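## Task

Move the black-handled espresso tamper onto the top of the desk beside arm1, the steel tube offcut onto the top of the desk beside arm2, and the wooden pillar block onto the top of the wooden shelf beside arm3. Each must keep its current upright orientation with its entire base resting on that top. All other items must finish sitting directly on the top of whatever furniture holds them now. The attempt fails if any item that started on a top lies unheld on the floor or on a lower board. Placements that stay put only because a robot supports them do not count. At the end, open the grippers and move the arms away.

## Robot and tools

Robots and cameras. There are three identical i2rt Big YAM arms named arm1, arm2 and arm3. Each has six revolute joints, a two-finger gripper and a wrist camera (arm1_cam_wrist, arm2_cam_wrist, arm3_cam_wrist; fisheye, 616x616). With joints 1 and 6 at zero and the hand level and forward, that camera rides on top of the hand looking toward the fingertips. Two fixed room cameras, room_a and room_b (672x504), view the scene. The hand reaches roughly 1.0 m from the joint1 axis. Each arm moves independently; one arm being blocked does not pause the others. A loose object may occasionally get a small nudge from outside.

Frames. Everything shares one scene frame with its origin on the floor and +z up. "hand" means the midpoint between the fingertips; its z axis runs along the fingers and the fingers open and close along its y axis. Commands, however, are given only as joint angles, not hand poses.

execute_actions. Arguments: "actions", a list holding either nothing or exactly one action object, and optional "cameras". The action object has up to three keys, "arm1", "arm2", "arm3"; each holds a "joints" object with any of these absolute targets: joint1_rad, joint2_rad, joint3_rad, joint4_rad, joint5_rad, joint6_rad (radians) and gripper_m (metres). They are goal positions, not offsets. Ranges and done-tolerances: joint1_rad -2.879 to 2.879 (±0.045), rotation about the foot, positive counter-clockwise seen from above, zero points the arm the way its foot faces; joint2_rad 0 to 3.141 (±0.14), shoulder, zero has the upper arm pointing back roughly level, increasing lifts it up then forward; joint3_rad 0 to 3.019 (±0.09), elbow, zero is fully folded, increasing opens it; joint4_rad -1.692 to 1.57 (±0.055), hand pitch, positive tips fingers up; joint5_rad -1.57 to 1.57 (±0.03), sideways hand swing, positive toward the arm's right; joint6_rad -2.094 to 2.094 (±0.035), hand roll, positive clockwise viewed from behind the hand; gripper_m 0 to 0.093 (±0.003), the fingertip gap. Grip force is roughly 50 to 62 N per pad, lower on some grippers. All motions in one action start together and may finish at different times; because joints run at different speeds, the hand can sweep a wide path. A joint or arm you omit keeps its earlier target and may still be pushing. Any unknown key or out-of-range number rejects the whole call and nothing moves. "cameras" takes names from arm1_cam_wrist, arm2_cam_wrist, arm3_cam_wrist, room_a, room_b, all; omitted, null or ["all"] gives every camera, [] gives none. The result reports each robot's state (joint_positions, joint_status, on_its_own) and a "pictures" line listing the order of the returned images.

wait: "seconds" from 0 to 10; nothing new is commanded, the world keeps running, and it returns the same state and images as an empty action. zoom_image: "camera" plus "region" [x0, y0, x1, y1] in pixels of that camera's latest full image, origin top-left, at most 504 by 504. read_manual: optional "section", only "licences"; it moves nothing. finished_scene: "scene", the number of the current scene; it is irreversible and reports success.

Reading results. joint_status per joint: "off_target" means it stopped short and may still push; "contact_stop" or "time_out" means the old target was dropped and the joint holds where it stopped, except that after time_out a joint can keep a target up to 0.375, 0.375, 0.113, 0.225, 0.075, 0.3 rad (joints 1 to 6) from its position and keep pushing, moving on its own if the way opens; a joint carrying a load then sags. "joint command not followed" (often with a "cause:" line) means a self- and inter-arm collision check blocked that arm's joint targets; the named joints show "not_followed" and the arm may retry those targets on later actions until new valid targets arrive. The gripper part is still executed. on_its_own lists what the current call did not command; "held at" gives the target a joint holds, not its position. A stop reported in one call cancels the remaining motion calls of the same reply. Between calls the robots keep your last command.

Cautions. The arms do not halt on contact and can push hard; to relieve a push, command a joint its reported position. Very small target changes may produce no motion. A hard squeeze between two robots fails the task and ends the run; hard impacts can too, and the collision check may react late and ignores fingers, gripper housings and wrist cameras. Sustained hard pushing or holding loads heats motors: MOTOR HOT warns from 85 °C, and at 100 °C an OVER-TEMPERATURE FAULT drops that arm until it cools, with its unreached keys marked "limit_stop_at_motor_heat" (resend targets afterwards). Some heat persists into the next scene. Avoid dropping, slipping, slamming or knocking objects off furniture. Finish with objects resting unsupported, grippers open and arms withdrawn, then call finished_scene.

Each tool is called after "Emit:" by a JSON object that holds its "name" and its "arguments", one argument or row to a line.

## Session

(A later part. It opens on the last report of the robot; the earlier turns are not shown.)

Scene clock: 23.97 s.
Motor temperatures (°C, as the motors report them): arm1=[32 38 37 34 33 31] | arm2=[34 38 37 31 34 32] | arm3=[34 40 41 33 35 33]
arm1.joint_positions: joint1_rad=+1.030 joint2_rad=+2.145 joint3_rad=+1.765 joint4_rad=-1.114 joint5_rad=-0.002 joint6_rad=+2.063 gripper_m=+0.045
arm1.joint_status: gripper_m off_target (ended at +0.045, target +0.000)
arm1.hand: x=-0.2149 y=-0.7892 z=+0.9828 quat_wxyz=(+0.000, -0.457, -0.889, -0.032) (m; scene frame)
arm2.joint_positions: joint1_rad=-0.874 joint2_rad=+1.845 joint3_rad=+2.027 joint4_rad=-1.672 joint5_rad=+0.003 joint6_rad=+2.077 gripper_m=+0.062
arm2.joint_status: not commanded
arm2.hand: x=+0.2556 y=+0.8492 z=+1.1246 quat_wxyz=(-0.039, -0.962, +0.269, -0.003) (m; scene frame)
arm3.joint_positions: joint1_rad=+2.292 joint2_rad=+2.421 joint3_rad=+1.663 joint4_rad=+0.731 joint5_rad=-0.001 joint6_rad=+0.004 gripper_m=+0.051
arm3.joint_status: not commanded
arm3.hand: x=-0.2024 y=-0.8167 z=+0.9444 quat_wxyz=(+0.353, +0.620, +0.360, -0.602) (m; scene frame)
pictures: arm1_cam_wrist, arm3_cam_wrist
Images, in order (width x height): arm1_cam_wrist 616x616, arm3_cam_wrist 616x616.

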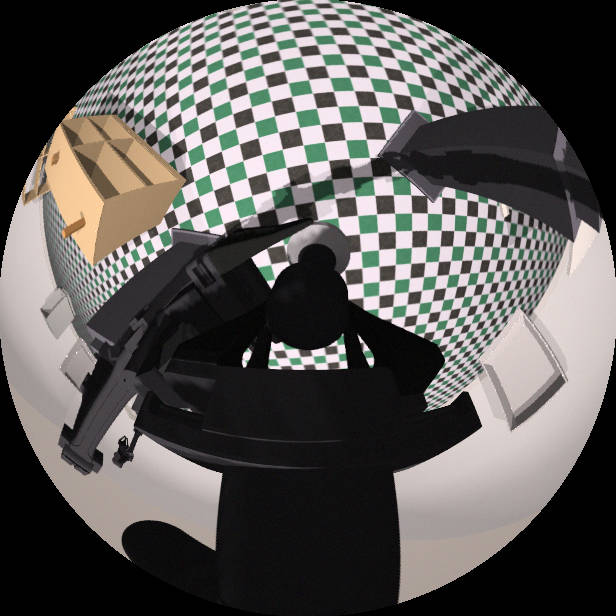

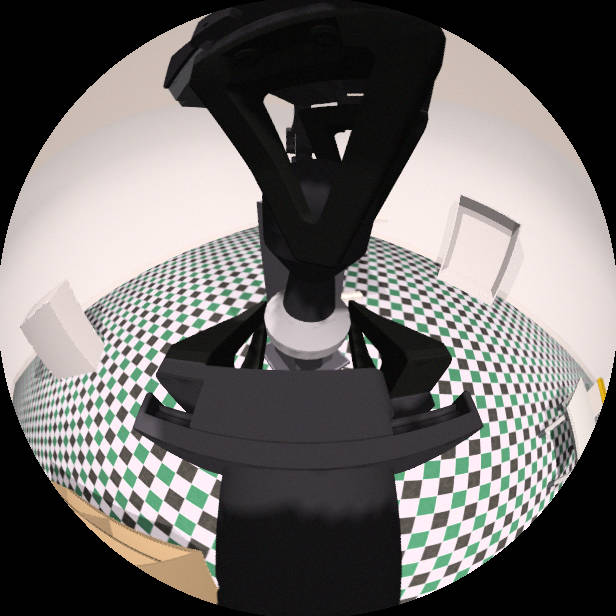

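Emit:
{"name": "execute_actions", "arguments": {
  "actions": [
    {"arm3":{"joints":{"gripper_m":0.093}}}
  ],
  "cameras": []
}}

Emit:
{"name": "execute_actions", "arguments": {
  "actions": [
    {"arm3":{"joints":{"joint2_rad":2.27,"joint3_rad":1.16,"joint4_rad":1.11}}}
  ],
  "cameras": []
}}

Emit:
{"name": "execute_actions", "arguments": {
  "actions": [
    {"arm1":{"joints":{"joint1_rad":-1.92}},"arm3":{"joints":{"joint2_rad":2.06,"joint3_rad":1.19,"joint4_rad":0.88}}}
  ],
  "cameras": []
}}

Emit:
{"name": "execute_actions", "arguments": {
  "actions": [
    {"arm1":{"joints":{"joint2_rad":2.25,"joint3_rad":1.64,"joint4_rad":-0.835}}}
  ],
  "cameras": ["arm1_cam_wrist","room_a"]
}}

Emit:
{"name": "zoom_image", "arguments": {
  "camera": "room_a",
  "region": [200,140,300,220]
}}

Scene clock: 25.07 s.
Motor temperatures (°C, as the motors report them): arm1=[32 38 37 34 33 31] | arm2=[34 38 37 31 34 32] | arm3=[34 40 42 33 35 33]
arm1.joint_positions: joint1_rad=+1.030 joint2_rad=+2.166 joint3_rad=+1.765 joint4_rad=-1.112 joint5_rad=-0.002 joint6_rad=+2.063 gripper_m=+0.045
arm1.joint_status: not commanded
arm1.hand: x=-0.2158 y=-0.7910 z=+0.9695 quat_wxyz=(+0.000, -0.457, -0.889, -0.022) (m; scene frame)
arm2.joint_positions: joint1_rad=-0.874 joint2_rad=+1.845 joint3_rad=+2.027 joint4_rad=-1.672 joint5_rad=+0.003 joint6_rad=+2.077 gripper_m=+0.062
arm2.joint_status: not commanded
arm2.hand: x=+0.2556 y=+0.8492 z=+1.1246 quat_wxyz=(-0.039, -0.962, +0.269, -0.003) (m; scene frame)
arm3.joint_positions: joint1_rad=+2.292 joint2_rad=+2.420 joint3_rad=+1.663 joint4_rad=+0.745 joint5_rad=-0.001 joint6_rad=+0.004 gripper_m=+0.093
arm3.joint_status: all done
arm3.hand: x=-0.2024 y=-0.8168 z=+0.9484 quat_wxyz=(+0.355, +0.615, +0.357, -0.606) (m; scene frame)
pictures: none
No camera images: the call's "cameras" was empty. Leave "cameras" out to get every camera's image.

Scene clock: 26.37 s.
Motor temperatures (°C, as the motors report them): arm1=[32 38 37 34 33 31] | arm2=[34 38 37 31 34 32] | arm3=[34 40 41 33 35 33]
arm1.joint_positions: joint1_rad=+1.030 joint2_rad=+2.166 joint3_rad=+1.765 joint4_rad=-1.112 joint5_rad=-0.002 joint6_rad=+2.063 gripper_m=+0.045
arm1.joint_status: not commanded
arm1.hand: x=-0.2158 y=-0.7910 z=+0.9695 quat_wxyz=(+0.000, -0.457, -0.889, -0.022) (m; scene frame)
arm2.joint_positions: joint1_rad=-0.874 joint2_rad=+1.845 joint3_rad=+2.027 joint4_rad=-1.672 joint5_rad=+0.003 joint6_rad=+2.077 gripper_m=+0.062
arm2.joint_status: not commanded
arm2.hand: x=+0.2556 y=+0.8492 z=+1.1246 quat_wxyz=(-0.039, -0.962, +0.269, -0.003) (m; scene frame)
arm3.joint_positions: joint1_rad=+2.292 joint2_rad=+2.249 joint3_rad=+1.163 joint4_rad=+1.095 joint5_rad=-0.001 joint6_rad=+0.004 gripper_m=+0.093
arm3.joint_status: all done
arm3.hand: x=-0.1343 y=-0.6965 z=+0.9310 quat_wxyz=(+0.359, +0.609, +0.354, -0.613) (m; scene frame)
pictures: none
No camera images: the call's "cameras" was empty. Leave "cameras" out to get every camera's image.

Scene clock: 29.17 s.
Motor temperatures (°C, as the motors report them): arm1=[32 39 38 34 33 31] | arm2=[34 38 37 31 34 32] | arm3=[34 40 42 33 35 33]
arm1.joint_positions: joint1_rad=-1.924 joint2_rad=+2.167 joint3_rad=+1.765 joint4_rad=-1.091 joint5_rad=+0.002 joint6_rad=+2.064 gripper_m=+0.045
arm1.joint_status: all done
arm1.hand: x=-0.6817 y=-2.0169 z=+0.9861 quat_wxyz=(-0.045, -0.927, +0.372, -0.004) (m; scene frame)
arm2.joint_positions: joint1_rad=-0.874 joint2_rad=+1.845 joint3_rad=+2.027 joint4_rad=-1.672 joint5_rad=+0.003 joint6_rad=+2.077 gripper_m=+0.062
arm2.joint_status: not commanded
arm2.hand: x=+0.2556 y=+0.8492 z=+1.1246 quat_wxyz=(-0.039, -0.962, +0.269, -0.003) (m; scene frame)
arm3.joint_positions: joint1_rad=+2.292 joint2_rad=+2.034 joint3_rad=+1.163 joint4_rad=+0.890 joint5_rad=-0.001 joint6_rad=+0.004 gripper_m=+0.093
arm3.joint_status: all done
arm3.hand: x=-0.1379 y=-0.7030 z=+1.0352 quat_wxyz=(+0.361, +0.606, +0.352, -0.616) (m; scene frame)
pictures: none
No camera images: the call's "cameras" was empty. Leave "cameras" out to get every camera's image.

Scene clock: 30.40 s.
Motor temperatures (°C, as the motors report them): arm1=[32 39 37 34 33 31] | arm2=[34 38 37 31 34 32] | arm3=[34 40 42 33 35 33]
arm1.joint_positions: joint1_rad=-1.924 joint2_rad=+2.289 joint3_rad=+1.618 joint4_rad=-0.847 joint5_rad=+0.002 joint6_rad=+2.064 gripper_m=+0.045
arm1.joint_status: all done
arm1.hand: x=-0.6750 y=-1.9929 z=+0.8633 quat_wxyz=(-0.033, -0.928, +0.372, -0.003) (m; scene frame)
arm2.joint_positions: joint1_rad=-0.874 joint2_rad=+1.845 joint3_rad=+2.027 joint4_rad=-1.672 joint5_rad=+0.003 joint6_rad=+2.077 gripper_m=+0.062
arm2.joint_status: not commanded
arm2.hand: x=+0.2556 y=+0.8492 z=+1.1246 quat_wxyz=(-0.039, -0.962, +0.269, -0.003) (m; scene frame)
arm3.joint_positions: joint1_rad=+2.292 joint2_rad=+2.034 joint3_rad=+1.163 joint4_rad=+0.890 joint5_rad=-0.001 joint6_rad=+0.004 gripper_m=+0.093
arm3.joint_status: not commanded
arm3.hand: x=-0.1379 y=-0.7030 z=+1.0352 quat_wxyz=(+0.361, +0.606, +0.352, -0.616) (m; scene frame)
pictures: arm1_cam_wrist, room_a
Images, in order (width x height): arm1_cam_wrist 616x616, room_a 672x504.

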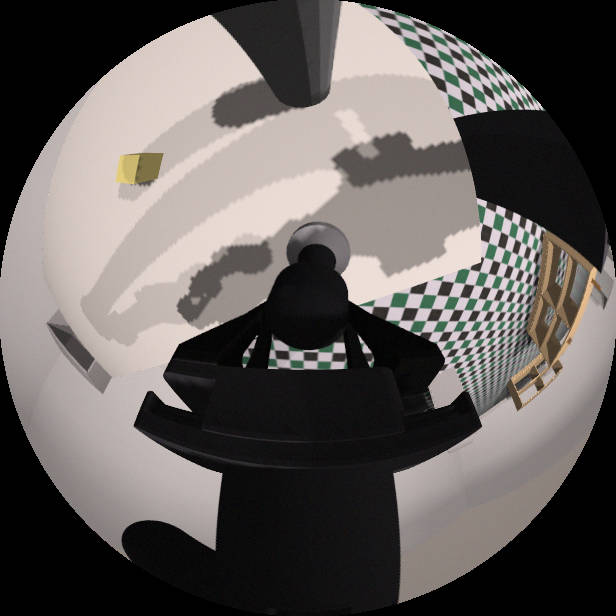

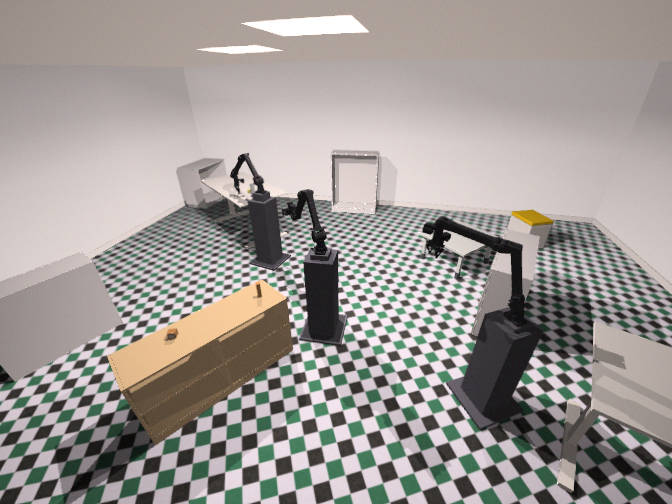

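Region (200, 140, 300, 220) of room_a's 672x504 image, scaled by 5.040, with more detail than that image has; it fills the top 403 rows of this view, and the rest is white.

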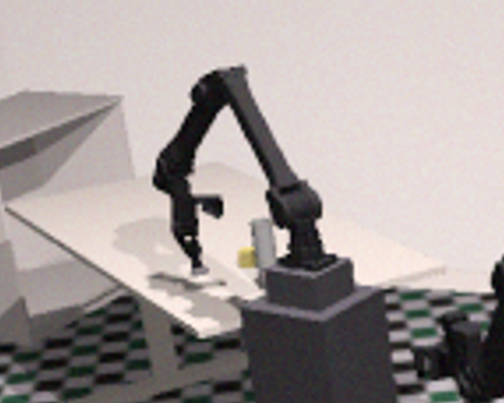

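Emit:
{"name": "execute_actions", "arguments": {
  "actions": [
    {"arm1":{"joints":{"joint1_rad":-1.97,"joint2_rad":2.315,"joint4_rad":-0.77}}}
  ],
  "cameras": ["arm1_cam_wrist","room_a"]
}}

Emit:
{"name": "zoom_image", "arguments": {
  "camera": "room_a",
  "region": [215,165,275,210]
}}

Scene clock: 31.30 s.
Motor temperatures (°C, as the motors report them): arm1=[32 39 37 34 33 31] | arm2=[34 38 37 31 34 32] | arm3=[34 40 42 33 35 33]
arm1.joint_positions: joint1_rad=-1.967 joint2_rad=+2.338 joint3_rad=+1.618 joint4_rad=-0.782 joint5_rad=+0.002 joint6_rad=+2.064 gripper_m=+0.045
arm1.joint_status: all done
arm1.hand: x=-0.7022 y=-1.9885 z=+0.8338 quat_wxyz=(-0.041, -0.919, +0.392, -0.003) (m; scene frame)
arm2.joint_positions: joint1_rad=-0.874 joint2_rad=+1.845 joint3_rad=+2.027 joint4_rad=-1.672 joint5_rad=+0.003 joint6_rad=+2.077 gripper_m=+0.062
arm2.joint_status: not commanded
arm2.hand: x=+0.2556 y=+0.8492 z=+1.1246 quat_wxyz=(-0.039, -0.962, +0.269, -0.003) (m; scene frame)
arm3.joint_positions: joint1_rad=+2.292 joint2_rad=+2.034 joint3_rad=+1.163 joint4_rad=+0.890 joint5_rad=-0.001 joint6_rad=+0.004 gripper_m=+0.093
arm3.joint_status: not commanded
arm3.hand: x=-0.1379 y=-0.7030 z=+1.0352 quat_wxyz=(+0.361, +0.606, +0.352, -0.616) (m; scene frame)
pictures: arm1_cam_wrist, room_a
Images, in order (width x height): arm1_cam_wrist 616x616, room_a 672x504.

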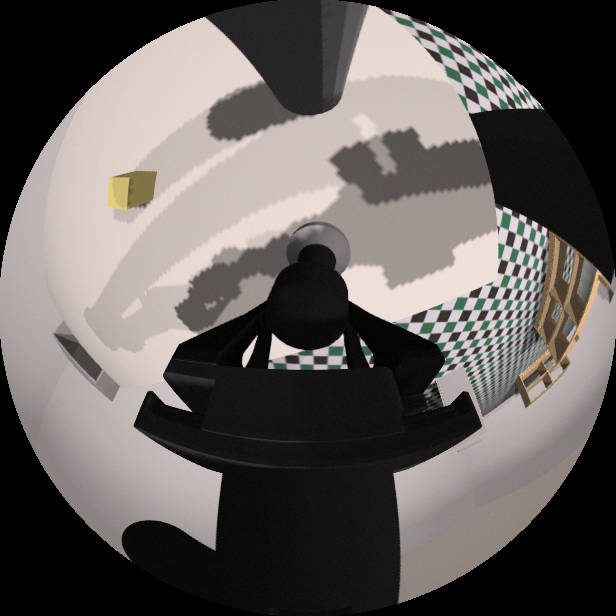

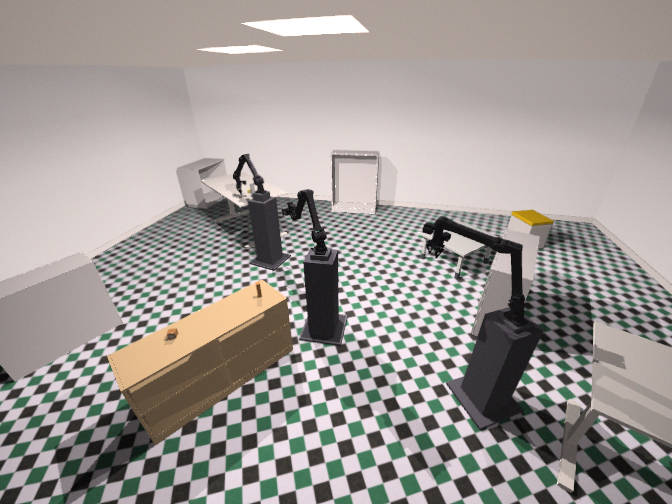

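Region (215, 165, 275, 210) of room_a's 672x504 image, scaled by 8.400, with more detail than that image has; it fills the top 378 rows of this view, and the rest is white.

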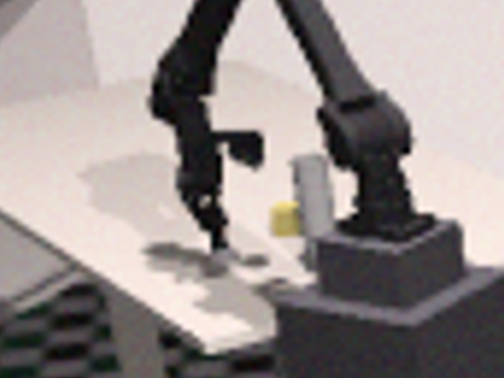

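Emit:
{"name": "execute_actions", "arguments": {
  "actions": [
    {"arm1":{"joints":{"joint2_rad":2.35}}}
  ],
  "cameras": []
}}

Emit:
{"name": "execute_actions", "arguments": {
  "actions": [
    {"arm1":{"joints":{"gripper_m":0.093}}}
  ],
  "cameras": []
}}

Emit:
{"name": "execute_actions", "arguments": {
  "actions": [
    {"arm1":{"joints":{"joint2_rad":2.0,"joint3_rad":1.52,"joint4_rad":-1.05}}}
  ],
  "cameras": []
}}

Emit:
{"name": "execute_actions", "arguments": {
  "actions": [
    {"arm1":{"joints":{"joint1_rad":-2.245,"joint6_rad":0}}}
  ],
  "cameras": ["arm1_cam_wrist"]
}}

Scene clock: 32.23 s.
Motor temperatures (°C, as the motors report them): arm1=[32 39 37 34 33 31] | arm2=[33 38 37 31 34 32] | arm3=[34 40 42 33 35 33]
arm1.joint_positions: joint1_rad=-1.967 joint2_rad=+2.368 joint3_rad=+1.618 joint4_rad=-0.781 joint5_rad=+0.002 joint6_rad=+2.064 gripper_m=+0.045
arm1.joint_status: all done
arm1.hand: x=-0.6997 y=-1.9808 z=+0.8155 quat_wxyz=(-0.026, -0.920, +0.392, -0.002) (m; scene frame)
arm2.joint_positions: joint1_rad=-0.874 joint2_rad=+1.845 joint3_rad=+2.027 joint4_rad=-1.672 joint5_rad=+0.003 joint6_rad=+2.077 gripper_m=+0.062
arm2.joint_status: not commanded
arm2.hand: x=+0.2556 y=+0.8492 z=+1.1246 quat_wxyz=(-0.039, -0.962, +0.269, -0.003) (m; scene frame)
arm3.joint_positions: joint1_rad=+2.292 joint2_rad=+2.034 joint3_rad=+1.163 joint4_rad=+0.890 joint5_rad=-0.001 joint6_rad=+0.004 gripper_m=+0.093
arm3.joint_status: not commanded
arm3.hand: x=-0.1379 y=-0.7030 z=+1.0352 quat_wxyz=(+0.361, +0.606, +0.352, -0.616) (m; scene frame)
pictures: none
No camera images: the call's "cameras" was empty. Leave "cameras" out to get every camera's image.

Scene clock: 32.93 s.
Motor temperatures (°C, as the motors report them): arm1=[32 39 37 34 33 31] | arm2=[33 38 37 31 34 32] | arm3=[34 40 42 33 35 33]
arm1.joint_positions: joint1_rad=-1.967 joint2_rad=+2.367 joint3_rad=+1.618 joint4_rad=-0.781 joint5_rad=+0.002 joint6_rad=+2.064 gripper_m=+0.093
arm1.joint_status: all done
arm1.hand: x=-0.6998 y=-1.9810 z=+0.8160 quat_wxyz=(-0.027, -0.920, +0.392, -0.002) (m; scene frame)
arm2.joint_positions: joint1_rad=-0.874 joint2_rad=+1.845 joint3_rad=+2.027 joint4_rad=-1.672 joint5_rad=+0.003 joint6_rad=+2.077 gripper_m=+0.062
arm2.joint_status: not commanded
arm2.hand: x=+0.2556 y=+0.8492 z=+1.1246 quat_wxyz=(-0.039, -0.962, +0.269, -0.003) (m; scene frame)
arm3.joint_positions: joint1_rad=+2.292 joint2_rad=+2.034 joint3_rad=+1.163 joint4_rad=+0.890 joint5_rad=-0.001 joint6_rad=+0.004 gripper_m=+0.093
arm3.joint_status: not commanded
arm3.hand: x=-0.1379 y=-0.7030 z=+1.0352 quat_wxyz=(+0.361, +0.606, +0.352, -0.616) (m; scene frame)
pictures: none
No camera images: the call's "cameras" was empty. Leave "cameras" out to get every camera's image.

Scene clock: 34.33 s.
Motor temperatures (°C, as the motors report them): arm1=[32 39 37 34 33 31] | arm2=[33 38 37 31 34 32] | arm3=[34 40 42 33 35 33]
arm1.joint_positions: joint1_rad=-1.967 joint2_rad=+2.002 joint3_rad=+1.510 joint4_rad=-1.039 joint5_rad=+0.002 joint6_rad=+2.064 gripper_m=+0.093
arm1.joint_status: all done
arm1.hand: x=-0.6866 y=-1.9394 z=+0.9945 quat_wxyz=(-0.027, -0.920, +0.392, -0.002) (m; scene frame)
arm2.joint_positions: joint1_rad=-0.874 joint2_rad=+1.845 joint3_rad=+2.027 joint4_rad=-1.672 joint5_rad=+0.003 joint6_rad=+2.077 gripper_m=+0.062
arm2.joint_status: not commanded
arm2.hand: x=+0.2556 y=+0.8492 z=+1.1246 quat_wxyz=(-0.039, -0.962, +0.269, -0.003) (m; scene frame)
arm3.joint_positions: joint1_rad=+2.292 joint2_rad=+2.034 joint3_rad=+1.163 joint4_rad=+0.890 joint5_rad=-0.001 joint6_rad=+0.004 gripper_m=+0.093
arm3.joint_status: not commanded
arm3.hand: x=-0.1379 y=-0.7030 z=+1.0352 quat_wxyz=(+0.361, +0.606, +0.352, -0.616) (m; scene frame)
pictures: none
No camera images: the call's "cameras" was empty. Leave "cameras" out to get every camera's image.

Scene clock: 36.70 s.
Motor temperatures (°C, as the motors report them): arm1=[32 39 37 34 33 31] | arm2=[33 38 37 31 34 32] | arm3=[34 40 42 33 35 33]
arm1.joint_positions: joint1_rad=-2.247 joint2_rad=+2.002 joint3_rad=+1.510 joint4_rad=-1.039 joint5_rad=+0.001 joint6_rad=+0.009 gripper_m=+0.093
arm1.joint_status: all done
arm1.hand: x=-0.8337 y=-1.8678 z=+0.9940 quat_wxyz=(-0.014, -0.884, -0.466, +0.022) (m; scene frame)
arm2.joint_positions: joint1_rad=-0.874 joint2_rad=+1.845 joint3_rad=+2.027 joint4_rad=-1.672 joint5_rad=+0.003 joint6_rad=+2.077 gripper_m=+0.062
arm2.joint_status: not commanded
arm2.hand: x=+0.2556 y=+0.8492 z=+1.1246 quat_wxyz=(-0.039, -0.962, +0.269, -0.003) (m; scene frame)
arm3.joint_positions: joint1_rad=+2.292 joint2_rad=+2.034 joint3_rad=+1.163 joint4_rad=+0.890 joint5_rad=-0.001 joint6_rad=+0.004 gripper_m=+0.093
arm3.joint_status: not commanded
arm3.hand: x=-0.1379 y=-0.7030 z=+1.0352 quat_wxyz=(+0.361, +0.606, +0.352, -0.616) (m; scene frame)
pictures: arm1_cam_wrist
Images, in order (width x height): arm1_cam_wrist 616x616.

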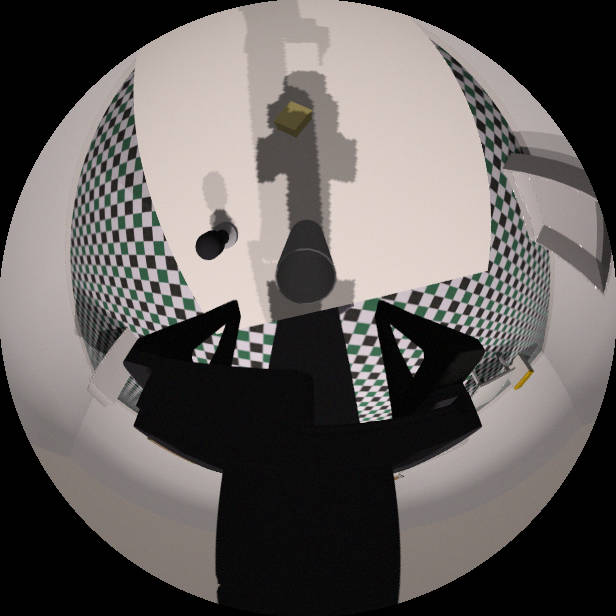

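Emit:
{"name": "execute_actions", "arguments": {
  "actions": [
    {"arm1":{"joints":{"joint2_rad":2.15,"joint3_rad":1.485,"joint4_rad":-0.875}}}
  ],
  "cameras": ["arm1_cam_wrist"]
}}

Emit:
{"name": "execute_actions", "arguments": {
  "actions": [
    {"arm1":{"joints":{"gripper_m":0}}}
  ],
  "cameras": ["arm1_cam_wrist"]
}}

Scene clock: 37.97 s.
Motor temperatures (°C, as the motors report them): arm1=[32 39 37 34 33 31] | arm2=[33 38 37 31 34 32] | arm3=[34 40 42 33 35 33]
arm1.joint_positions: joint1_rad=-2.247 joint2_rad=+2.168 joint3_rad=+1.477 joint4_rad=-0.888 joint5_rad=+0.001 joint6_rad=+0.008 gripper_m=+0.093
arm1.joint_status: all done
arm1.hand: x=-0.8312 y=-1.8649 z=+0.8900 quat_wxyz=(-0.003, -0.884, -0.467, +0.001) (m; scene frame)
arm2.joint_positions: joint1_rad=-0.874 joint2_rad=+1.845 joint3_rad=+2.027 joint4_rad=-1.672 joint5_rad=+0.003 joint6_rad=+2.077 gripper_m=+0.062
arm2.joint_status: not commanded
arm2.hand: x=+0.2556 y=+0.8492 z=+1.1246 quat_wxyz=(-0.039, -0.962, +0.269, -0.003) (m; scene frame)
arm3.joint_positions: joint1_rad=+2.292 joint2_rad=+2.034 joint3_rad=+1.163 joint4_rad=+0.890 joint5_rad=-0.001 joint6_rad=+0.004 gripper_m=+0.093
arm3.joint_status: not commanded
arm3.hand: x=-0.1379 y=-0.7030 z=+1.0352 quat_wxyz=(+0.361, +0.606, +0.352, -0.616) (m; scene frame)
pictures: arm1_cam_wrist
Images, in order (width x height): arm1_cam_wrist 616x616.

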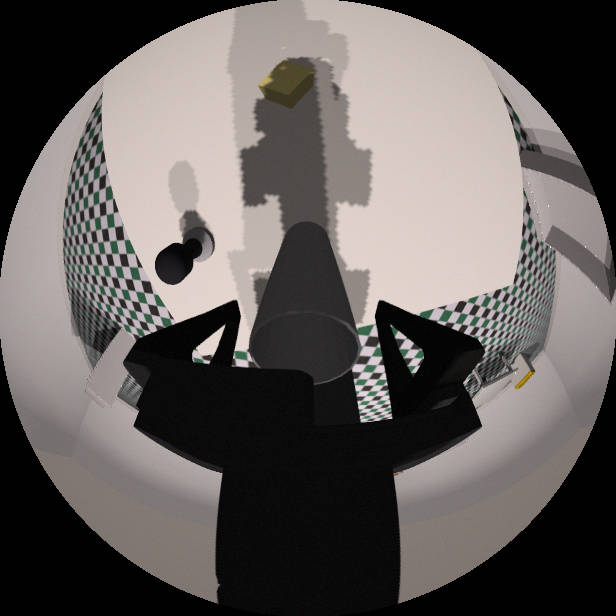

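Scene clock: 38.67 s.
Motor temperatures (°C, as the motors report them): arm1=[32 39 37 34 33 31] | arm2=[33 38 37 31 34 32] | arm3=[34 40 43 33 35 33]
arm1.joint_positions: joint1_rad=-2.247 joint2_rad=+2.168 joint3_rad=+1.477 joint4_rad=-0.886 joint5_rad=+0.000 joint6_rad=+0.007 gripper_m=+0.059
arm1.joint_status: gripper_m off_target (ended at +0.059, target +0.000)
arm1.hand: x=-0.8313 y=-1.8654 z=+0.8900 quat_wxyz=(-0.004, -0.884, -0.467, +0.002) (m; scene frame)
arm2.joint_positions: joint1_rad=-0.874 joint2_rad=+1.845 joint3_rad=+2.027 joint4_rad=-1.672 joint5_rad=+0.003 joint6_rad=+2.077 gripper_m=+0.062
arm2.joint_status: not commanded
arm2.hand: x=+0.2556 y=+0.8492 z=+1.1246 quat_wxyz=(-0.039, -0.962, +0.269, -0.003) (m; scene frame)
arm3.joint_positions: joint1_rad=+2.292 joint2_rad=+2.034 joint3_rad=+1.163 joint4_rad=+0.890 joint5_rad=-0.001 joint6_rad=+0.004 gripper_m=+0.093
arm3.joint_status: not commanded
arm3.hand: x=-0.1379 y=-0.7030 z=+1.0352 quat_wxyz=(+0.361, +0.606, +0.352, -0.616) (m; scene frame)
pictures: arm1_cam_wrist
Images, in order (width x height): arm1_cam_wrist 616x616.

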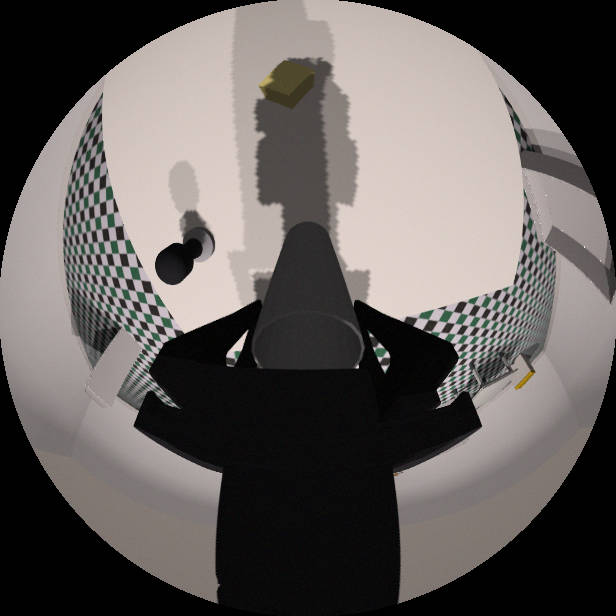

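Emit:
{"name": "execute_actions", "arguments": {
  "actions": [
    {"arm1":{"joints":{"joint2_rad":2.04,"joint3_rad":2.0,"joint4_rad":-1.43}},"arm3":{"joints":{"joint2_rad":2.12}}}
  ],
  "cameras": []
}}

Emit:
{"name": "execute_actions", "arguments": {
  "actions": [
    {"arm1":{"joints":{"joint1_rad":1.01,"joint6_rad":2.07}}}
  ],
  "cameras": ["arm3_cam_wrist"]
}}

Emit:
{"name": "execute_actions", "arguments": {
  "actions": [
    {"arm3":{"joints":{"joint2_rad":2.31,"joint3_rad":1.68,"joint4_rad":0.66}}}
  ],
  "cameras": ["arm1_cam_wrist","arm3_cam_wrist"]
}}

Scene clock: 40.40 s.
Motor temperatures (°C, as the motors report them): arm1=[32 39 37 34 33 31] | arm2=[33 38 38 31 34 32] | arm3=[34 40 43 33 35 33]
arm1.joint_positions: joint1_rad=-2.247 joint2_rad=+2.070 joint3_rad=+1.941 joint4_rad=-1.420 joint5_rad=+0.000 joint6_rad=+0.007 gripper_m=+0.059
arm1.joint_status: all done
arm1.hand: x=-0.8657 y=-1.9148 z=+1.1100 quat_wxyz=(-0.010, -0.884, -0.467, +0.014) (m; scene frame)
arm2.joint_positions: joint1_rad=-0.874 joint2_rad=+1.845 joint3_rad=+2.027 joint4_rad=-1.672 joint5_rad=+0.003 joint6_rad=+2.077 gripper_m=+0.062
arm2.joint_status: not commanded
arm2.hand: x=+0.2556 y=+0.8492 z=+1.1246 quat_wxyz=(-0.039, -0.962, +0.269, -0.003) (m; scene frame)
arm3.joint_positions: joint1_rad=+2.292 joint2_rad=+2.097 joint3_rad=+1.163 joint4_rad=+0.887 joint5_rad=-0.001 joint6_rad=+0.004 gripper_m=+0.093
arm3.joint_status: all done
arm3.hand: x=-0.1379 y=-0.7029 z=+0.9890 quat_wxyz=(+0.349, +0.626, +0.364, -0.595) (m; scene frame)
pictures: none
No camera images: the call's "cameras" was empty. Leave "cameras" out to get every camera's image.

Scene clock: 43.37 s.
Motor temperatures (°C, as the motors report them): arm1=[32 40 38 34 33 31] | arm2=[33 38 38 31 34 32] | arm3=[34 40 43 33 35 33]
arm1.joint_positions: joint1_rad=+1.015 joint2_rad=+2.083 joint3_rad=+1.941 joint4_rad=-1.419 joint5_rad=-0.003 joint6_rad=+2.062 gripper_m=+0.059
arm1.joint_status: all done
arm1.hand: x=-0.2107 y=-0.8021 z=+1.0858 quat_wxyz=(+0.000, -0.463, -0.886, +0.002) (m; scene frame)
arm2.joint_positions: joint1_rad=-0.874 joint2_rad=+1.845 joint3_rad=+2.027 joint4_rad=-1.672 joint5_rad=+0.003 joint6_rad=+2.077 gripper_m=+0.062
arm2.joint_status: not commanded
arm2.hand: x=+0.2556 y=+0.8492 z=+1.1246 quat_wxyz=(-0.039, -0.962, +0.269, -0.003) (m; scene frame)
arm3.joint_positions: joint1_rad=+2.292 joint2_rad=+2.097 joint3_rad=+1.163 joint4_rad=+0.887 joint5_rad=-0.001 joint6_rad=+0.004 gripper_m=+0.093
arm3.joint_status: not commanded
arm3.hand: x=-0.1379 y=-0.7029 z=+0.9890 quat_wxyz=(+0.349, +0.626, +0.364, -0.595) (m; scene frame)
pictures: arm3_cam_wrist
Images, in order (width x height): arm3_cam_wrist 616x616.

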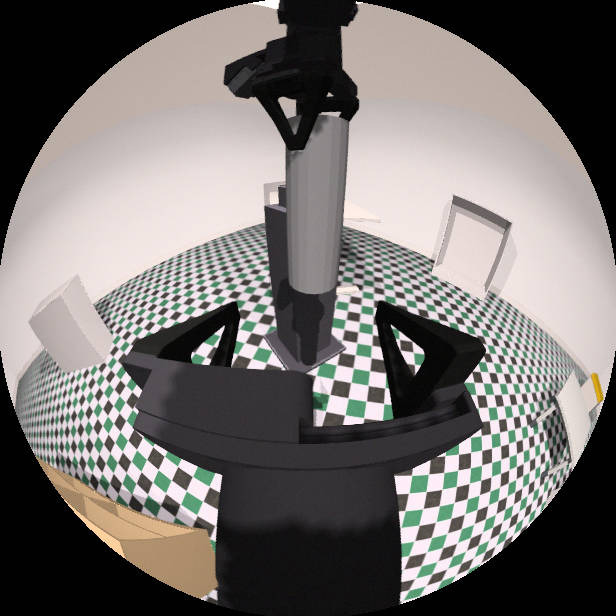

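Scene clock: 44.73 s.
Motor temperatures (°C, as the motors report them): arm1=[32 40 38 34 33 31] | arm2=[33 38 38 31 34 32] | arm3=[34 40 43 33 35 33]
arm1.joint_positions: joint1_rad=+1.015 joint2_rad=+2.083 joint3_rad=+1.941 joint4_rad=-1.419 joint5_rad=-0.003 joint6_rad=+2.062 gripper_m=+0.059
arm1.joint_status: not commanded
arm1.hand: x=-0.2107 y=-0.8021 z=+1.0858 quat_wxyz=(+0.000, -0.463, -0.886, +0.002) (m; scene frame)
arm2.joint_positions: joint1_rad=-0.874 joint2_rad=+1.845 joint3_rad=+2.027 joint4_rad=-1.672 joint5_rad=+0.003 joint6_rad=+2.077 gripper_m=+0.062
arm2.joint_status: not commanded
arm2.hand: x=+0.2556 y=+0.8492 z=+1.1246 quat_wxyz=(-0.039, -0.962, +0.269, -0.003) (m; scene frame)
arm3.joint_positions: joint1_rad=+2.292 joint2_rad=+2.302 joint3_rad=+1.646 joint4_rad=+0.664 joint5_rad=-0.001 joint6_rad=+0.004 gripper_m=+0.093
arm3.joint_status: all done
arm3.hand: x=-0.2022 y=-0.8164 z=+1.0200 quat_wxyz=(+0.359, +0.609, +0.354, -0.612) (m; scene frame)
pictures: arm1_cam_wrist, arm3_cam_wrist
Images, in order (width x height): arm1_cam_wrist 616x616, arm3_cam_wrist 616x616.

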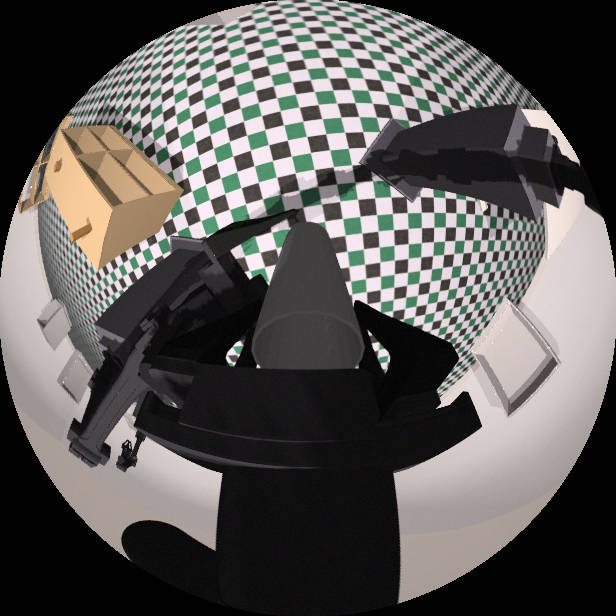

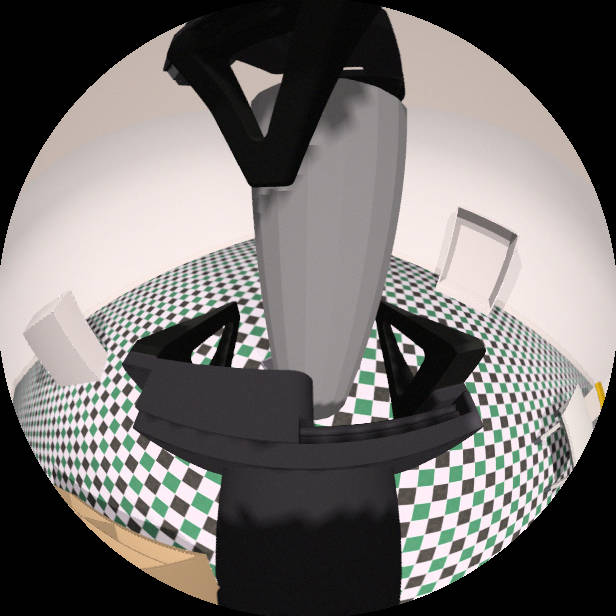

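Emit:
{"name": "execute_actions", "arguments": {
  "actions": [
    {"arm3":{"joints":{"joint1_rad":2.27,"joint2_rad":2.36,"joint4_rad":0.70}}}
  ],
  "cameras": []
}}

Emit:
{"name": "execute_actions", "arguments": {
  "actions": [
    {"arm3":{"joints":{"gripper_m":0}}}
  ],
  "cameras": ["arm1_cam_wrist","arm3_cam_wrist"]
}}

Scene clock: 45.67 s.
Motor temperatures (°C, as the motors report them): arm1=[32 40 39 34 33 31] | arm2=[33 38 38 31 34 32] | arm3=[34 40 43 33 35 33]
arm1.joint_positions: joint1_rad=+1.015 joint2_rad=+2.083 joint3_rad=+1.941 joint4_rad=-1.419 joint5_rad=-0.003 joint6_rad=+2.062 gripper_m=+0.059
arm1.joint_status: not commanded
arm1.hand: x=-0.2107 y=-0.8021 z=+1.0858 quat_wxyz=(+0.000, -0.463, -0.886, +0.002) (m; scene frame)
arm2.joint_positions: joint1_rad=-0.874 joint2_rad=+1.845 joint3_rad=+2.027 joint4_rad=-1.672 joint5_rad=+0.003 joint6_rad=+2.077 gripper_m=+0.062
arm2.joint_status: not commanded
arm2.hand: x=+0.2556 y=+0.8492 z=+1.1246 quat_wxyz=(-0.039, -0.962, +0.269, -0.003) (m; scene frame)
arm3.joint_positions: joint1_rad=+2.279 joint2_rad=+2.319 joint3_rad=+1.646 joint4_rad=+0.684 joint5_rad=-0.001 joint6_rad=+0.004 gripper_m=+0.093
arm3.joint_status: all done
arm3.hand: x=-0.2120 y=-0.8107 z=+1.0110 quat_wxyz=(+0.356, +0.610, +0.349, -0.616) (m; scene frame)
pictures: none
No camera images: the call's "cameras" was empty. Leave "cameras" out to get every camera's image.

Scene clock: 46.37 s.
Motor temperatures (°C, as the motors report them): arm1=[32 40 39 34 33 31] | arm2=[33 38 38 31 34 32] | arm3=[34 40 43 33 35 33]
arm1.joint_positions: joint1_rad=+1.015 joint2_rad=+2.083 joint3_rad=+1.941 joint4_rad=-1.419 joint5_rad=-0.007 joint6_rad=+2.063 gripper_m=+0.059
arm1.joint_status: not commanded
arm1.hand: x=-0.2113 y=-0.8018 z=+1.0858 quat_wxyz=(+0.002, -0.464, -0.886, +0.002) (m; scene frame)
arm2.joint_positions: joint1_rad=-0.874 joint2_rad=+1.845 joint3_rad=+2.027 joint4_rad=-1.672 joint5_rad=+0.003 joint6_rad=+2.077 gripper_m=+0.062
arm2.joint_status: not commanded
arm2.hand: x=+0.2556 y=+0.8492 z=+1.1246 quat_wxyz=(-0.039, -0.962, +0.269, -0.003) (m; scene frame)
arm3.joint_positions: joint1_rad=+2.279 joint2_rad=+2.319 joint3_rad=+1.646 joint4_rad=+0.684 joint5_rad=-0.005 joint6_rad=+0.002 gripper_m=+0.059
arm3.joint_status: gripper_m off_target (ended at +0.059, target +0.000)
arm3.hand: x=-0.2114 y=-0.8110 z=+1.0111 quat_wxyz=(+0.356, +0.609, +0.351, -0.616) (m; scene frame)
pictures: arm1_cam_wrist, arm3_cam_wrist
Images, in order (width x height): arm1_cam_wrist 616x616, arm3_cam_wrist 616x616.

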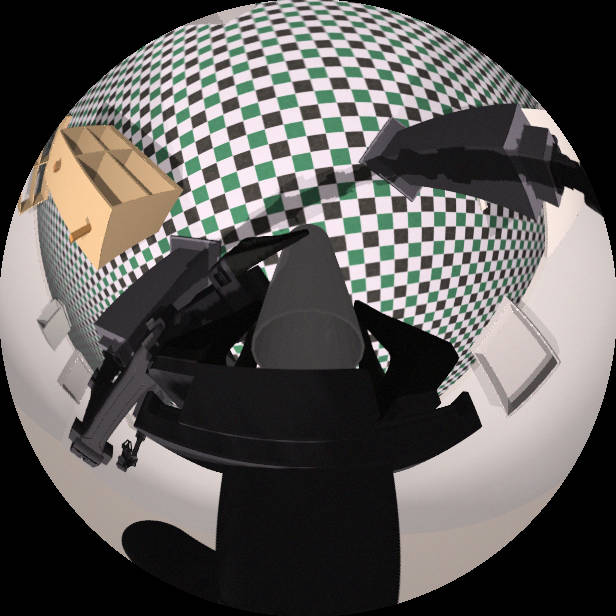

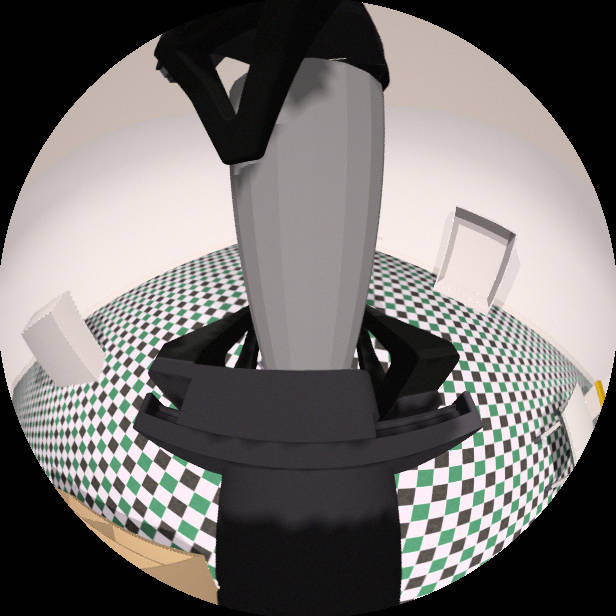

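Emit:
{"name": "execute_actions", "arguments": {
  "actions": [
    {"arm1":{"joints":{"gripper_m":0.075}}}
  ],
  "cameras": []
}}

Emit:
{"name": "execute_actions", "arguments": {
  "actions": [
    {"arm1":{"joints":{"joint2_rad":1.85,"joint4_rad":-1.62}}}
  ],
  "cameras": []
}}

Emit:
{"name": "execute_actions", "arguments": {
  "actions": [
    {"arm1":{"joints":{"joint2_rad":1.2,"joint3_rad":1.3}},"arm3":{"joints":{"joint1_rad":-0.35,"joint2_rad":2.45,"joint4_rad":0.87}}}
  ],
  "cameras": []
}}

Emit:
{"name": "execute_actions", "arguments": {
  "actions": [
    {"arm2":{"joints":{"joint1_rad":-0.865,"joint2_rad":2.03,"joint3_rad":2.2,"joint4_rad":-1.68,"gripper_m":0.085}}}
  ],
  "cameras": ["arm2_cam_wrist","arm3_cam_wrist","room_a"]
}}

Scene clock: 47.60 s.
Motor temperatures (°C, as the motors report them): arm1=[32 40 39 34 33 31] | arm2=[33 38 38 31 34 32] | arm3=[34 40 44 33 35 33]
arm1.joint_positions: joint1_rad=+1.015 joint2_rad=+2.053 joint3_rad=+1.941 joint4_rad=-1.420 joint5_rad=-0.004 joint6_rad=+2.064 gripper_m=+0.075
arm1.joint_status: all done
arm1.hand: x=-0.2110 y=-0.8019 z=+1.1047 quat_wxyz=(+0.001, -0.464, -0.886, -0.013) (m; scene frame)
arm2.joint_positions: joint1_rad=-0.874 joint2_rad=+1.845 joint3_rad=+2.027 joint4_rad=-1.672 joint5_rad=+0.003 joint6_rad=+2.077 gripper_m=+0.062
arm2.joint_status: not commanded
arm2.hand: x=+0.2556 y=+0.8492 z=+1.1246 quat_wxyz=(-0.039, -0.962, +0.269, -0.003) (m; scene frame)
arm3.joint_positions: joint1_rad=+2.279 joint2_rad=+2.375 joint3_rad=+1.646 joint4_rad=+0.683 joint5_rad=-0.004 joint6_rad=+0.002 gripper_m=+0.059
arm3.joint_status: not commanded
arm3.hand: x=-0.2109 y=-0.8094 z=+0.9625 quat_wxyz=(+0.346, +0.627, +0.361, -0.598) (m; scene frame)
pictures: none
No camera images: the call's "cameras" was empty. Leave "cameras" out to get every camera's image.

Scene clock: 48.93 s.
Motor temperatures (°C, as the motors report them): arm1=[32 40 39 34 33 31] | arm2=[33 38 38 31 34 32] | arm3=[34 40 44 33 35 33]
arm1.joint_positions: joint1_rad=+1.015 joint2_rad=+1.851 joint3_rad=+1.966 joint4_rad=-1.610 joint5_rad=-0.004 joint6_rad=+2.064 gripper_m=+0.075
arm1.joint_status: all done
arm1.hand: x=-0.2365 y=-0.8509 z=+1.2337 quat_wxyz=(+0.001, -0.463, -0.886, -0.031) (m; scene frame)
arm2.joint_positions: joint1_rad=-0.874 joint2_rad=+1.845 joint3_rad=+2.027 joint4_rad=-1.672 joint5_rad=+0.003 joint6_rad=+2.077 gripper_m=+0.062
arm2.joint_status: not commanded
arm2.hand: x=+0.2556 y=+0.8492 z=+1.1246 quat_wxyz=(-0.039, -0.962, +0.269, -0.003) (m; scene frame)
arm3.joint_positions: joint1_rad=+2.279 joint2_rad=+2.375 joint3_rad=+1.646 joint4_rad=+0.683 joint5_rad=-0.004 joint6_rad=+0.002 gripper_m=+0.059
arm3.joint_status: not commanded
arm3.hand: x=-0.2109 y=-0.8094 z=+0.9625 quat_wxyz=(+0.346, +0.627, +0.361, -0.598) (m; scene frame)
pictures: none
No camera images: the call's "cameras" was empty. Leave "cameras" out to get every camera's image.

Scene clock: 51.77 s.
Motor temperatures (°C, as the motors report them): arm1=[32 39 39 34 33 31] | arm2=[33 39 38 31 34 32] | arm3=[34 41 44 33 35 33]
arm1.joint_positions: joint1_rad=+1.015 joint2_rad=+1.202 joint3_rad=+1.304 joint4_rad=-1.615 joint5_rad=-0.004 joint6_rad=+2.064 gripper_m=+0.075
arm1.joint_status: all done
arm1.hand: x=-0.3487 y=-1.0706 z=+1.2644 quat_wxyz=(+0.001, -0.464, -0.886, -0.023) (m; scene frame)
arm2.joint_positions: joint1_rad=-0.874 joint2_rad=+1.845 joint3_rad=+2.027 joint4_rad=-1.672 joint5_rad=+0.003 joint6_rad=+2.077 gripper_m=+0.062
arm2.joint_status: not commanded
arm2.hand: x=+0.2556 y=+0.8492 z=+1.1246 quat_wxyz=(-0.039, -0.962, +0.269, -0.003) (m; scene frame)
arm3.joint_positions: joint1_rad=-0.341 joint2_rad=+2.469 joint3_rad=+1.647 joint4_rad=+0.826 joint5_rad=+0.001 joint6_rad=+0.002 gripper_m=+0.059
arm3.joint_status: all done
arm3.hand: x=+0.2356 y=+0.8105 z=+0.9187 quat_wxyz=(-0.503, +0.496, -0.502, -0.499) (m; scene frame)
pictures: none
No camera images: the call's "cameras" was empty. Leave "cameras" out to get every camera's image.

Scene clock: 52.97 s.
Motor temperatures (°C, as the motors report them): arm1=[32 39 38 34 33 31] | arm2=[33 39 38 31 34 32] | arm3=[34 41 44 33 35 33]
arm1.joint_positions: joint1_rad=+1.015 joint2_rad=+1.202 joint3_rad=+1.304 joint4_rad=-1.615 joint5_rad=-0.004 joint6_rad=+2.064 gripper_m=+0.075
arm1.joint_status: not commanded
arm1.hand: x=-0.3487 y=-1.0706 z=+1.2644 quat_wxyz=(+0.001, -0.464, -0.886, -0.023) (m; scene frame)
arm2.joint_positions: joint1_rad=-0.874 joint2_rad=+2.033 joint3_rad=+2.154 joint4_rad=-1.675 joint5_rad=+0.003 joint6_rad=+2.077 gripper_m=+0.085
arm2.joint_status: all done
arm2.hand: x=+0.2530 y=+0.8000 z=+1.0626 quat_wxyz=(-0.008, -0.963, +0.269, +0.005) (m; scene frame)
arm3.joint_positions: joint1_rad=-0.341 joint2_rad=+2.469 joint3_rad=+1.647 joint4_rad=+0.826 joint5_rad=+0.001 joint6_rad=+0.002 gripper_m=+0.059
arm3.joint_status: not commanded
arm3.hand: x=+0.2356 y=+0.8105 z=+0.9187 quat_wxyz=(-0.503, +0.496, -0.502, -0.499) (m; scene frame)
pictures: arm2_cam_wrist, arm3_cam_wrist, room_a
Images, in order (width x height): arm2_cam_wrist 616x616, arm3_cam_wrist 616x616, room_a 672x504.

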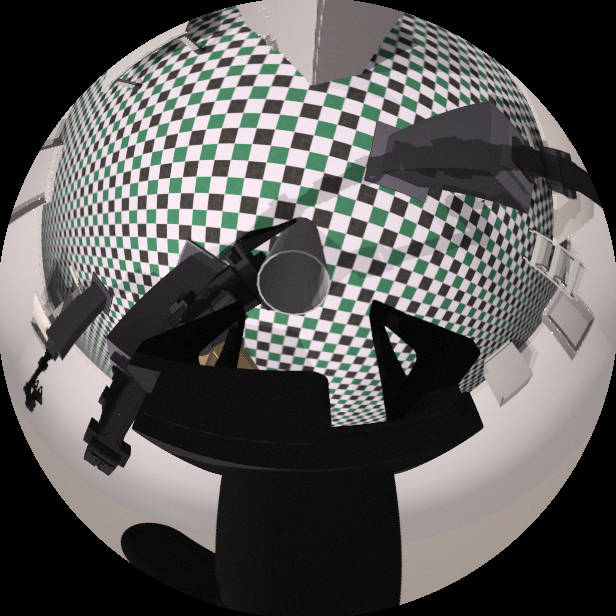

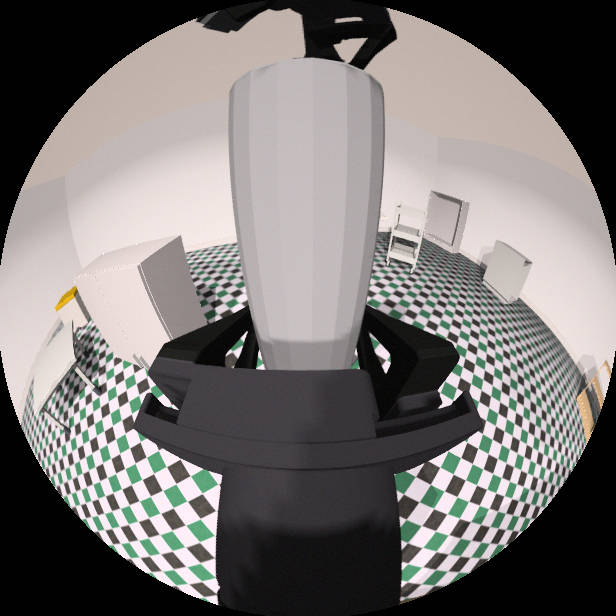

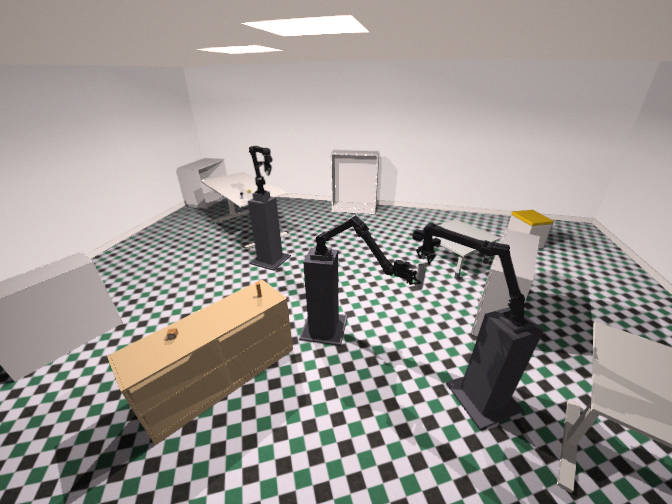

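Emit:
{"name": "execute_actions", "arguments": {
  "actions": [
    {"arm2":{"joints":{"joint4_rad":-1.61,"gripper_m":0.09}}}
  ],
  "cameras": []
}}

Emit:
{"name": "execute_actions", "arguments": {
  "actions": [
    {"arm2":{"joints":{"joint2_rad":2.09,"joint3_rad":2.025,"joint4_rad":-1.49}}}
  ],
  "cameras": ["arm2_cam_wrist","arm3_cam_wrist"]
}}

Emit:
{"name": "execute_actions", "arguments": {
  "actions": [
    {"arm2":{"joints":{"gripper_m":0}}}
  ],
  "cameras": ["arm2_cam_wrist"]
}}

Scene clock: 53.73 s.
Motor temperatures (°C, as the motors report them): arm1=[32 39 38 34 33 31] | arm2=[33 39 38 31 34 32] | arm3=[34 41 44 33 35 33]
arm1.joint_positions: joint1_rad=+1.015 joint2_rad=+1.202 joint3_rad=+1.304 joint4_rad=-1.615 joint5_rad=-0.004 joint6_rad=+2.064 gripper_m=+0.075
arm1.joint_status: not commanded
arm1.hand: x=-0.3487 y=-1.0706 z=+1.2644 quat_wxyz=(+0.001, -0.464, -0.886, -0.023) (m; scene frame)
arm2.joint_positions: joint1_rad=-0.874 joint2_rad=+2.033 joint3_rad=+2.154 joint4_rad=-1.620 joint5_rad=+0.003 joint6_rad=+2.077 gripper_m=+0.090
arm2.joint_status: all done
arm2.hand: x=+0.2525 y=+0.7865 z=+1.0631 quat_wxyz=(-0.034, -0.963, +0.269, -0.001) (m; scene frame)
arm3.joint_positions: joint1_rad=-0.341 joint2_rad=+2.469 joint3_rad=+1.647 joint4_rad=+0.826 joint5_rad=+0.001 joint6_rad=+0.002 gripper_m=+0.059
arm3.joint_status: not commanded
arm3.hand: x=+0.2356 y=+0.8105 z=+0.9187 quat_wxyz=(-0.503, +0.496, -0.502, -0.499) (m; scene frame)
pictures: none
No camera images: the call's "cameras" was empty. Leave "cameras" out to get every camera's image.

Scene clock: 54.77 s.
Motor temperatures (°C, as the motors report them): arm1=[32 39 38 34 33 31] | arm2=[33 39 38 31 34 32] | arm3=[34 42 44 33 35 33]
arm1.joint_positions: joint1_rad=+1.015 joint2_rad=+1.202 joint3_rad=+1.304 joint4_rad=-1.615 joint5_rad=-0.004 joint6_rad=+2.064 gripper_m=+0.075
arm1.joint_status: not commanded
arm1.hand: x=-0.3487 y=-1.0706 z=+1.2644 quat_wxyz=(+0.001, -0.464, -0.886, -0.023) (m; scene frame)
arm2.joint_positions: joint1_rad=-0.874 joint2_rad=+2.092 joint3_rad=+2.029 joint4_rad=-1.499 joint5_rad=+0.003 joint6_rad=+2.077 gripper_m=+0.090
arm2.joint_status: all done
arm2.hand: x=+0.2515 y=+0.7824 z=+0.9787 quat_wxyz=(-0.004, -0.963, +0.269, +0.006) (m; scene frame)
arm3.joint_positions: joint1_rad=-0.341 joint2_rad=+2.469 joint3_rad=+1.647 joint4_rad=+0.826 joint5_rad=+0.001 joint6_rad=+0.002 gripper_m=+0.059
arm3.joint_status: not commanded
arm3.hand: x=+0.2356 y=+0.8105 z=+0.9187 quat_wxyz=(-0.503, +0.496, -0.502, -0.499) (m; scene frame)
pictures: arm2_cam_wrist, arm3_cam_wrist
Images, in order (width x height): arm2_cam_wrist 616x616, arm3_cam_wrist 616x616.

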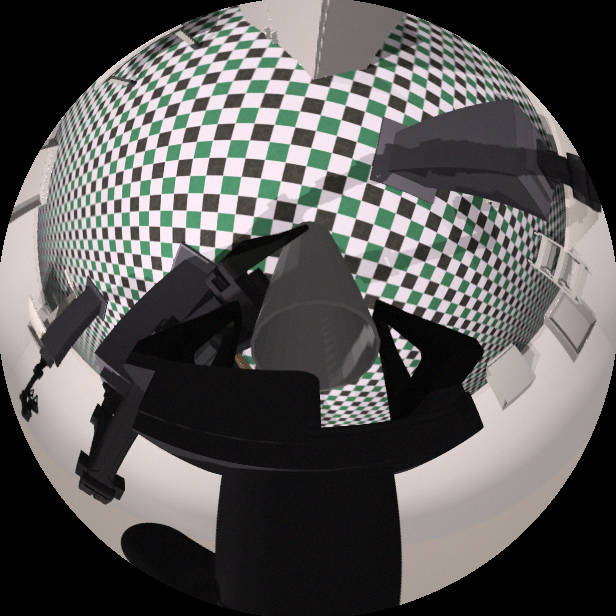

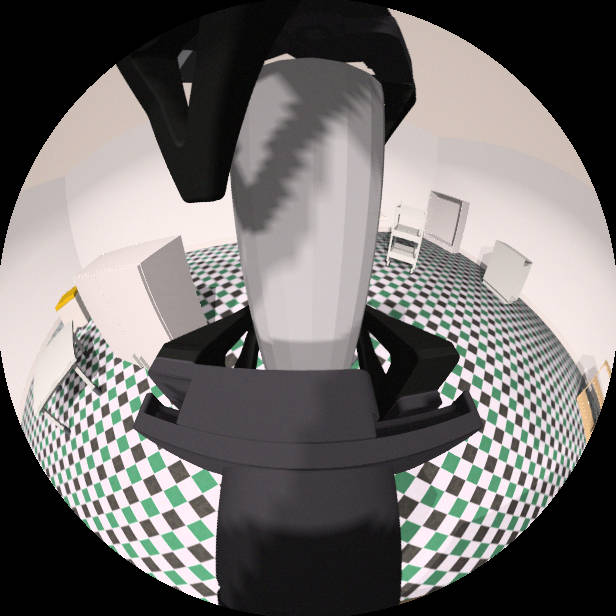

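Scene clock: 55.47 s.
Motor temperatures (°C, as the motors report them): arm1=[32 39 38 34 33 31] | arm2=[33 39 38 31 34 32] | arm3=[34 42 44 33 35 33]
arm1.joint_positions: joint1_rad=+1.015 joint2_rad=+1.202 joint3_rad=+1.304 joint4_rad=-1.615 joint5_rad=-0.004 joint6_rad=+2.064 gripper_m=+0.075
arm1.joint_status: not commanded
arm1.hand: x=-0.3487 y=-1.0706 z=+1.2644 quat_wxyz=(+0.001, -0.464, -0.886, -0.023) (m; scene frame)
arm2.joint_positions: joint1_rad=-0.873 joint2_rad=+2.091 joint3_rad=+2.029 joint4_rad=-1.501 joint5_rad=-0.001 joint6_rad=+2.078 gripper_m=+0.060
arm2.joint_status: gripper_m off_target (ended at +0.060, target +0.000)
arm2.hand: x=+0.2526 y=+0.7828 z=+0.9791 quat_wxyz=(-0.003, -0.963, +0.269, +0.004) (m; scene frame)
arm3.joint_positions: joint1_rad=-0.341 joint2_rad=+2.469 joint3_rad=+1.647 joint4_rad=+0.828 joint5_rad=+0.000 joint6_rad=+0.001 gripper_m=+0.059
arm3.joint_status: not commanded
arm3.hand: x=+0.2354 y=+0.8104 z=+0.9192 quat_wxyz=(-0.503, +0.496, -0.501, -0.500) (m; scene frame)
pictures: arm2_cam_wrist
Images, in order (width x height): arm2_cam_wrist 616x616.

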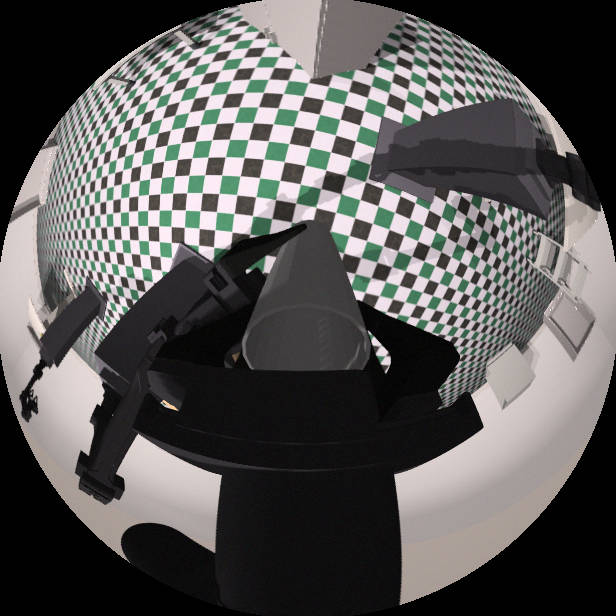

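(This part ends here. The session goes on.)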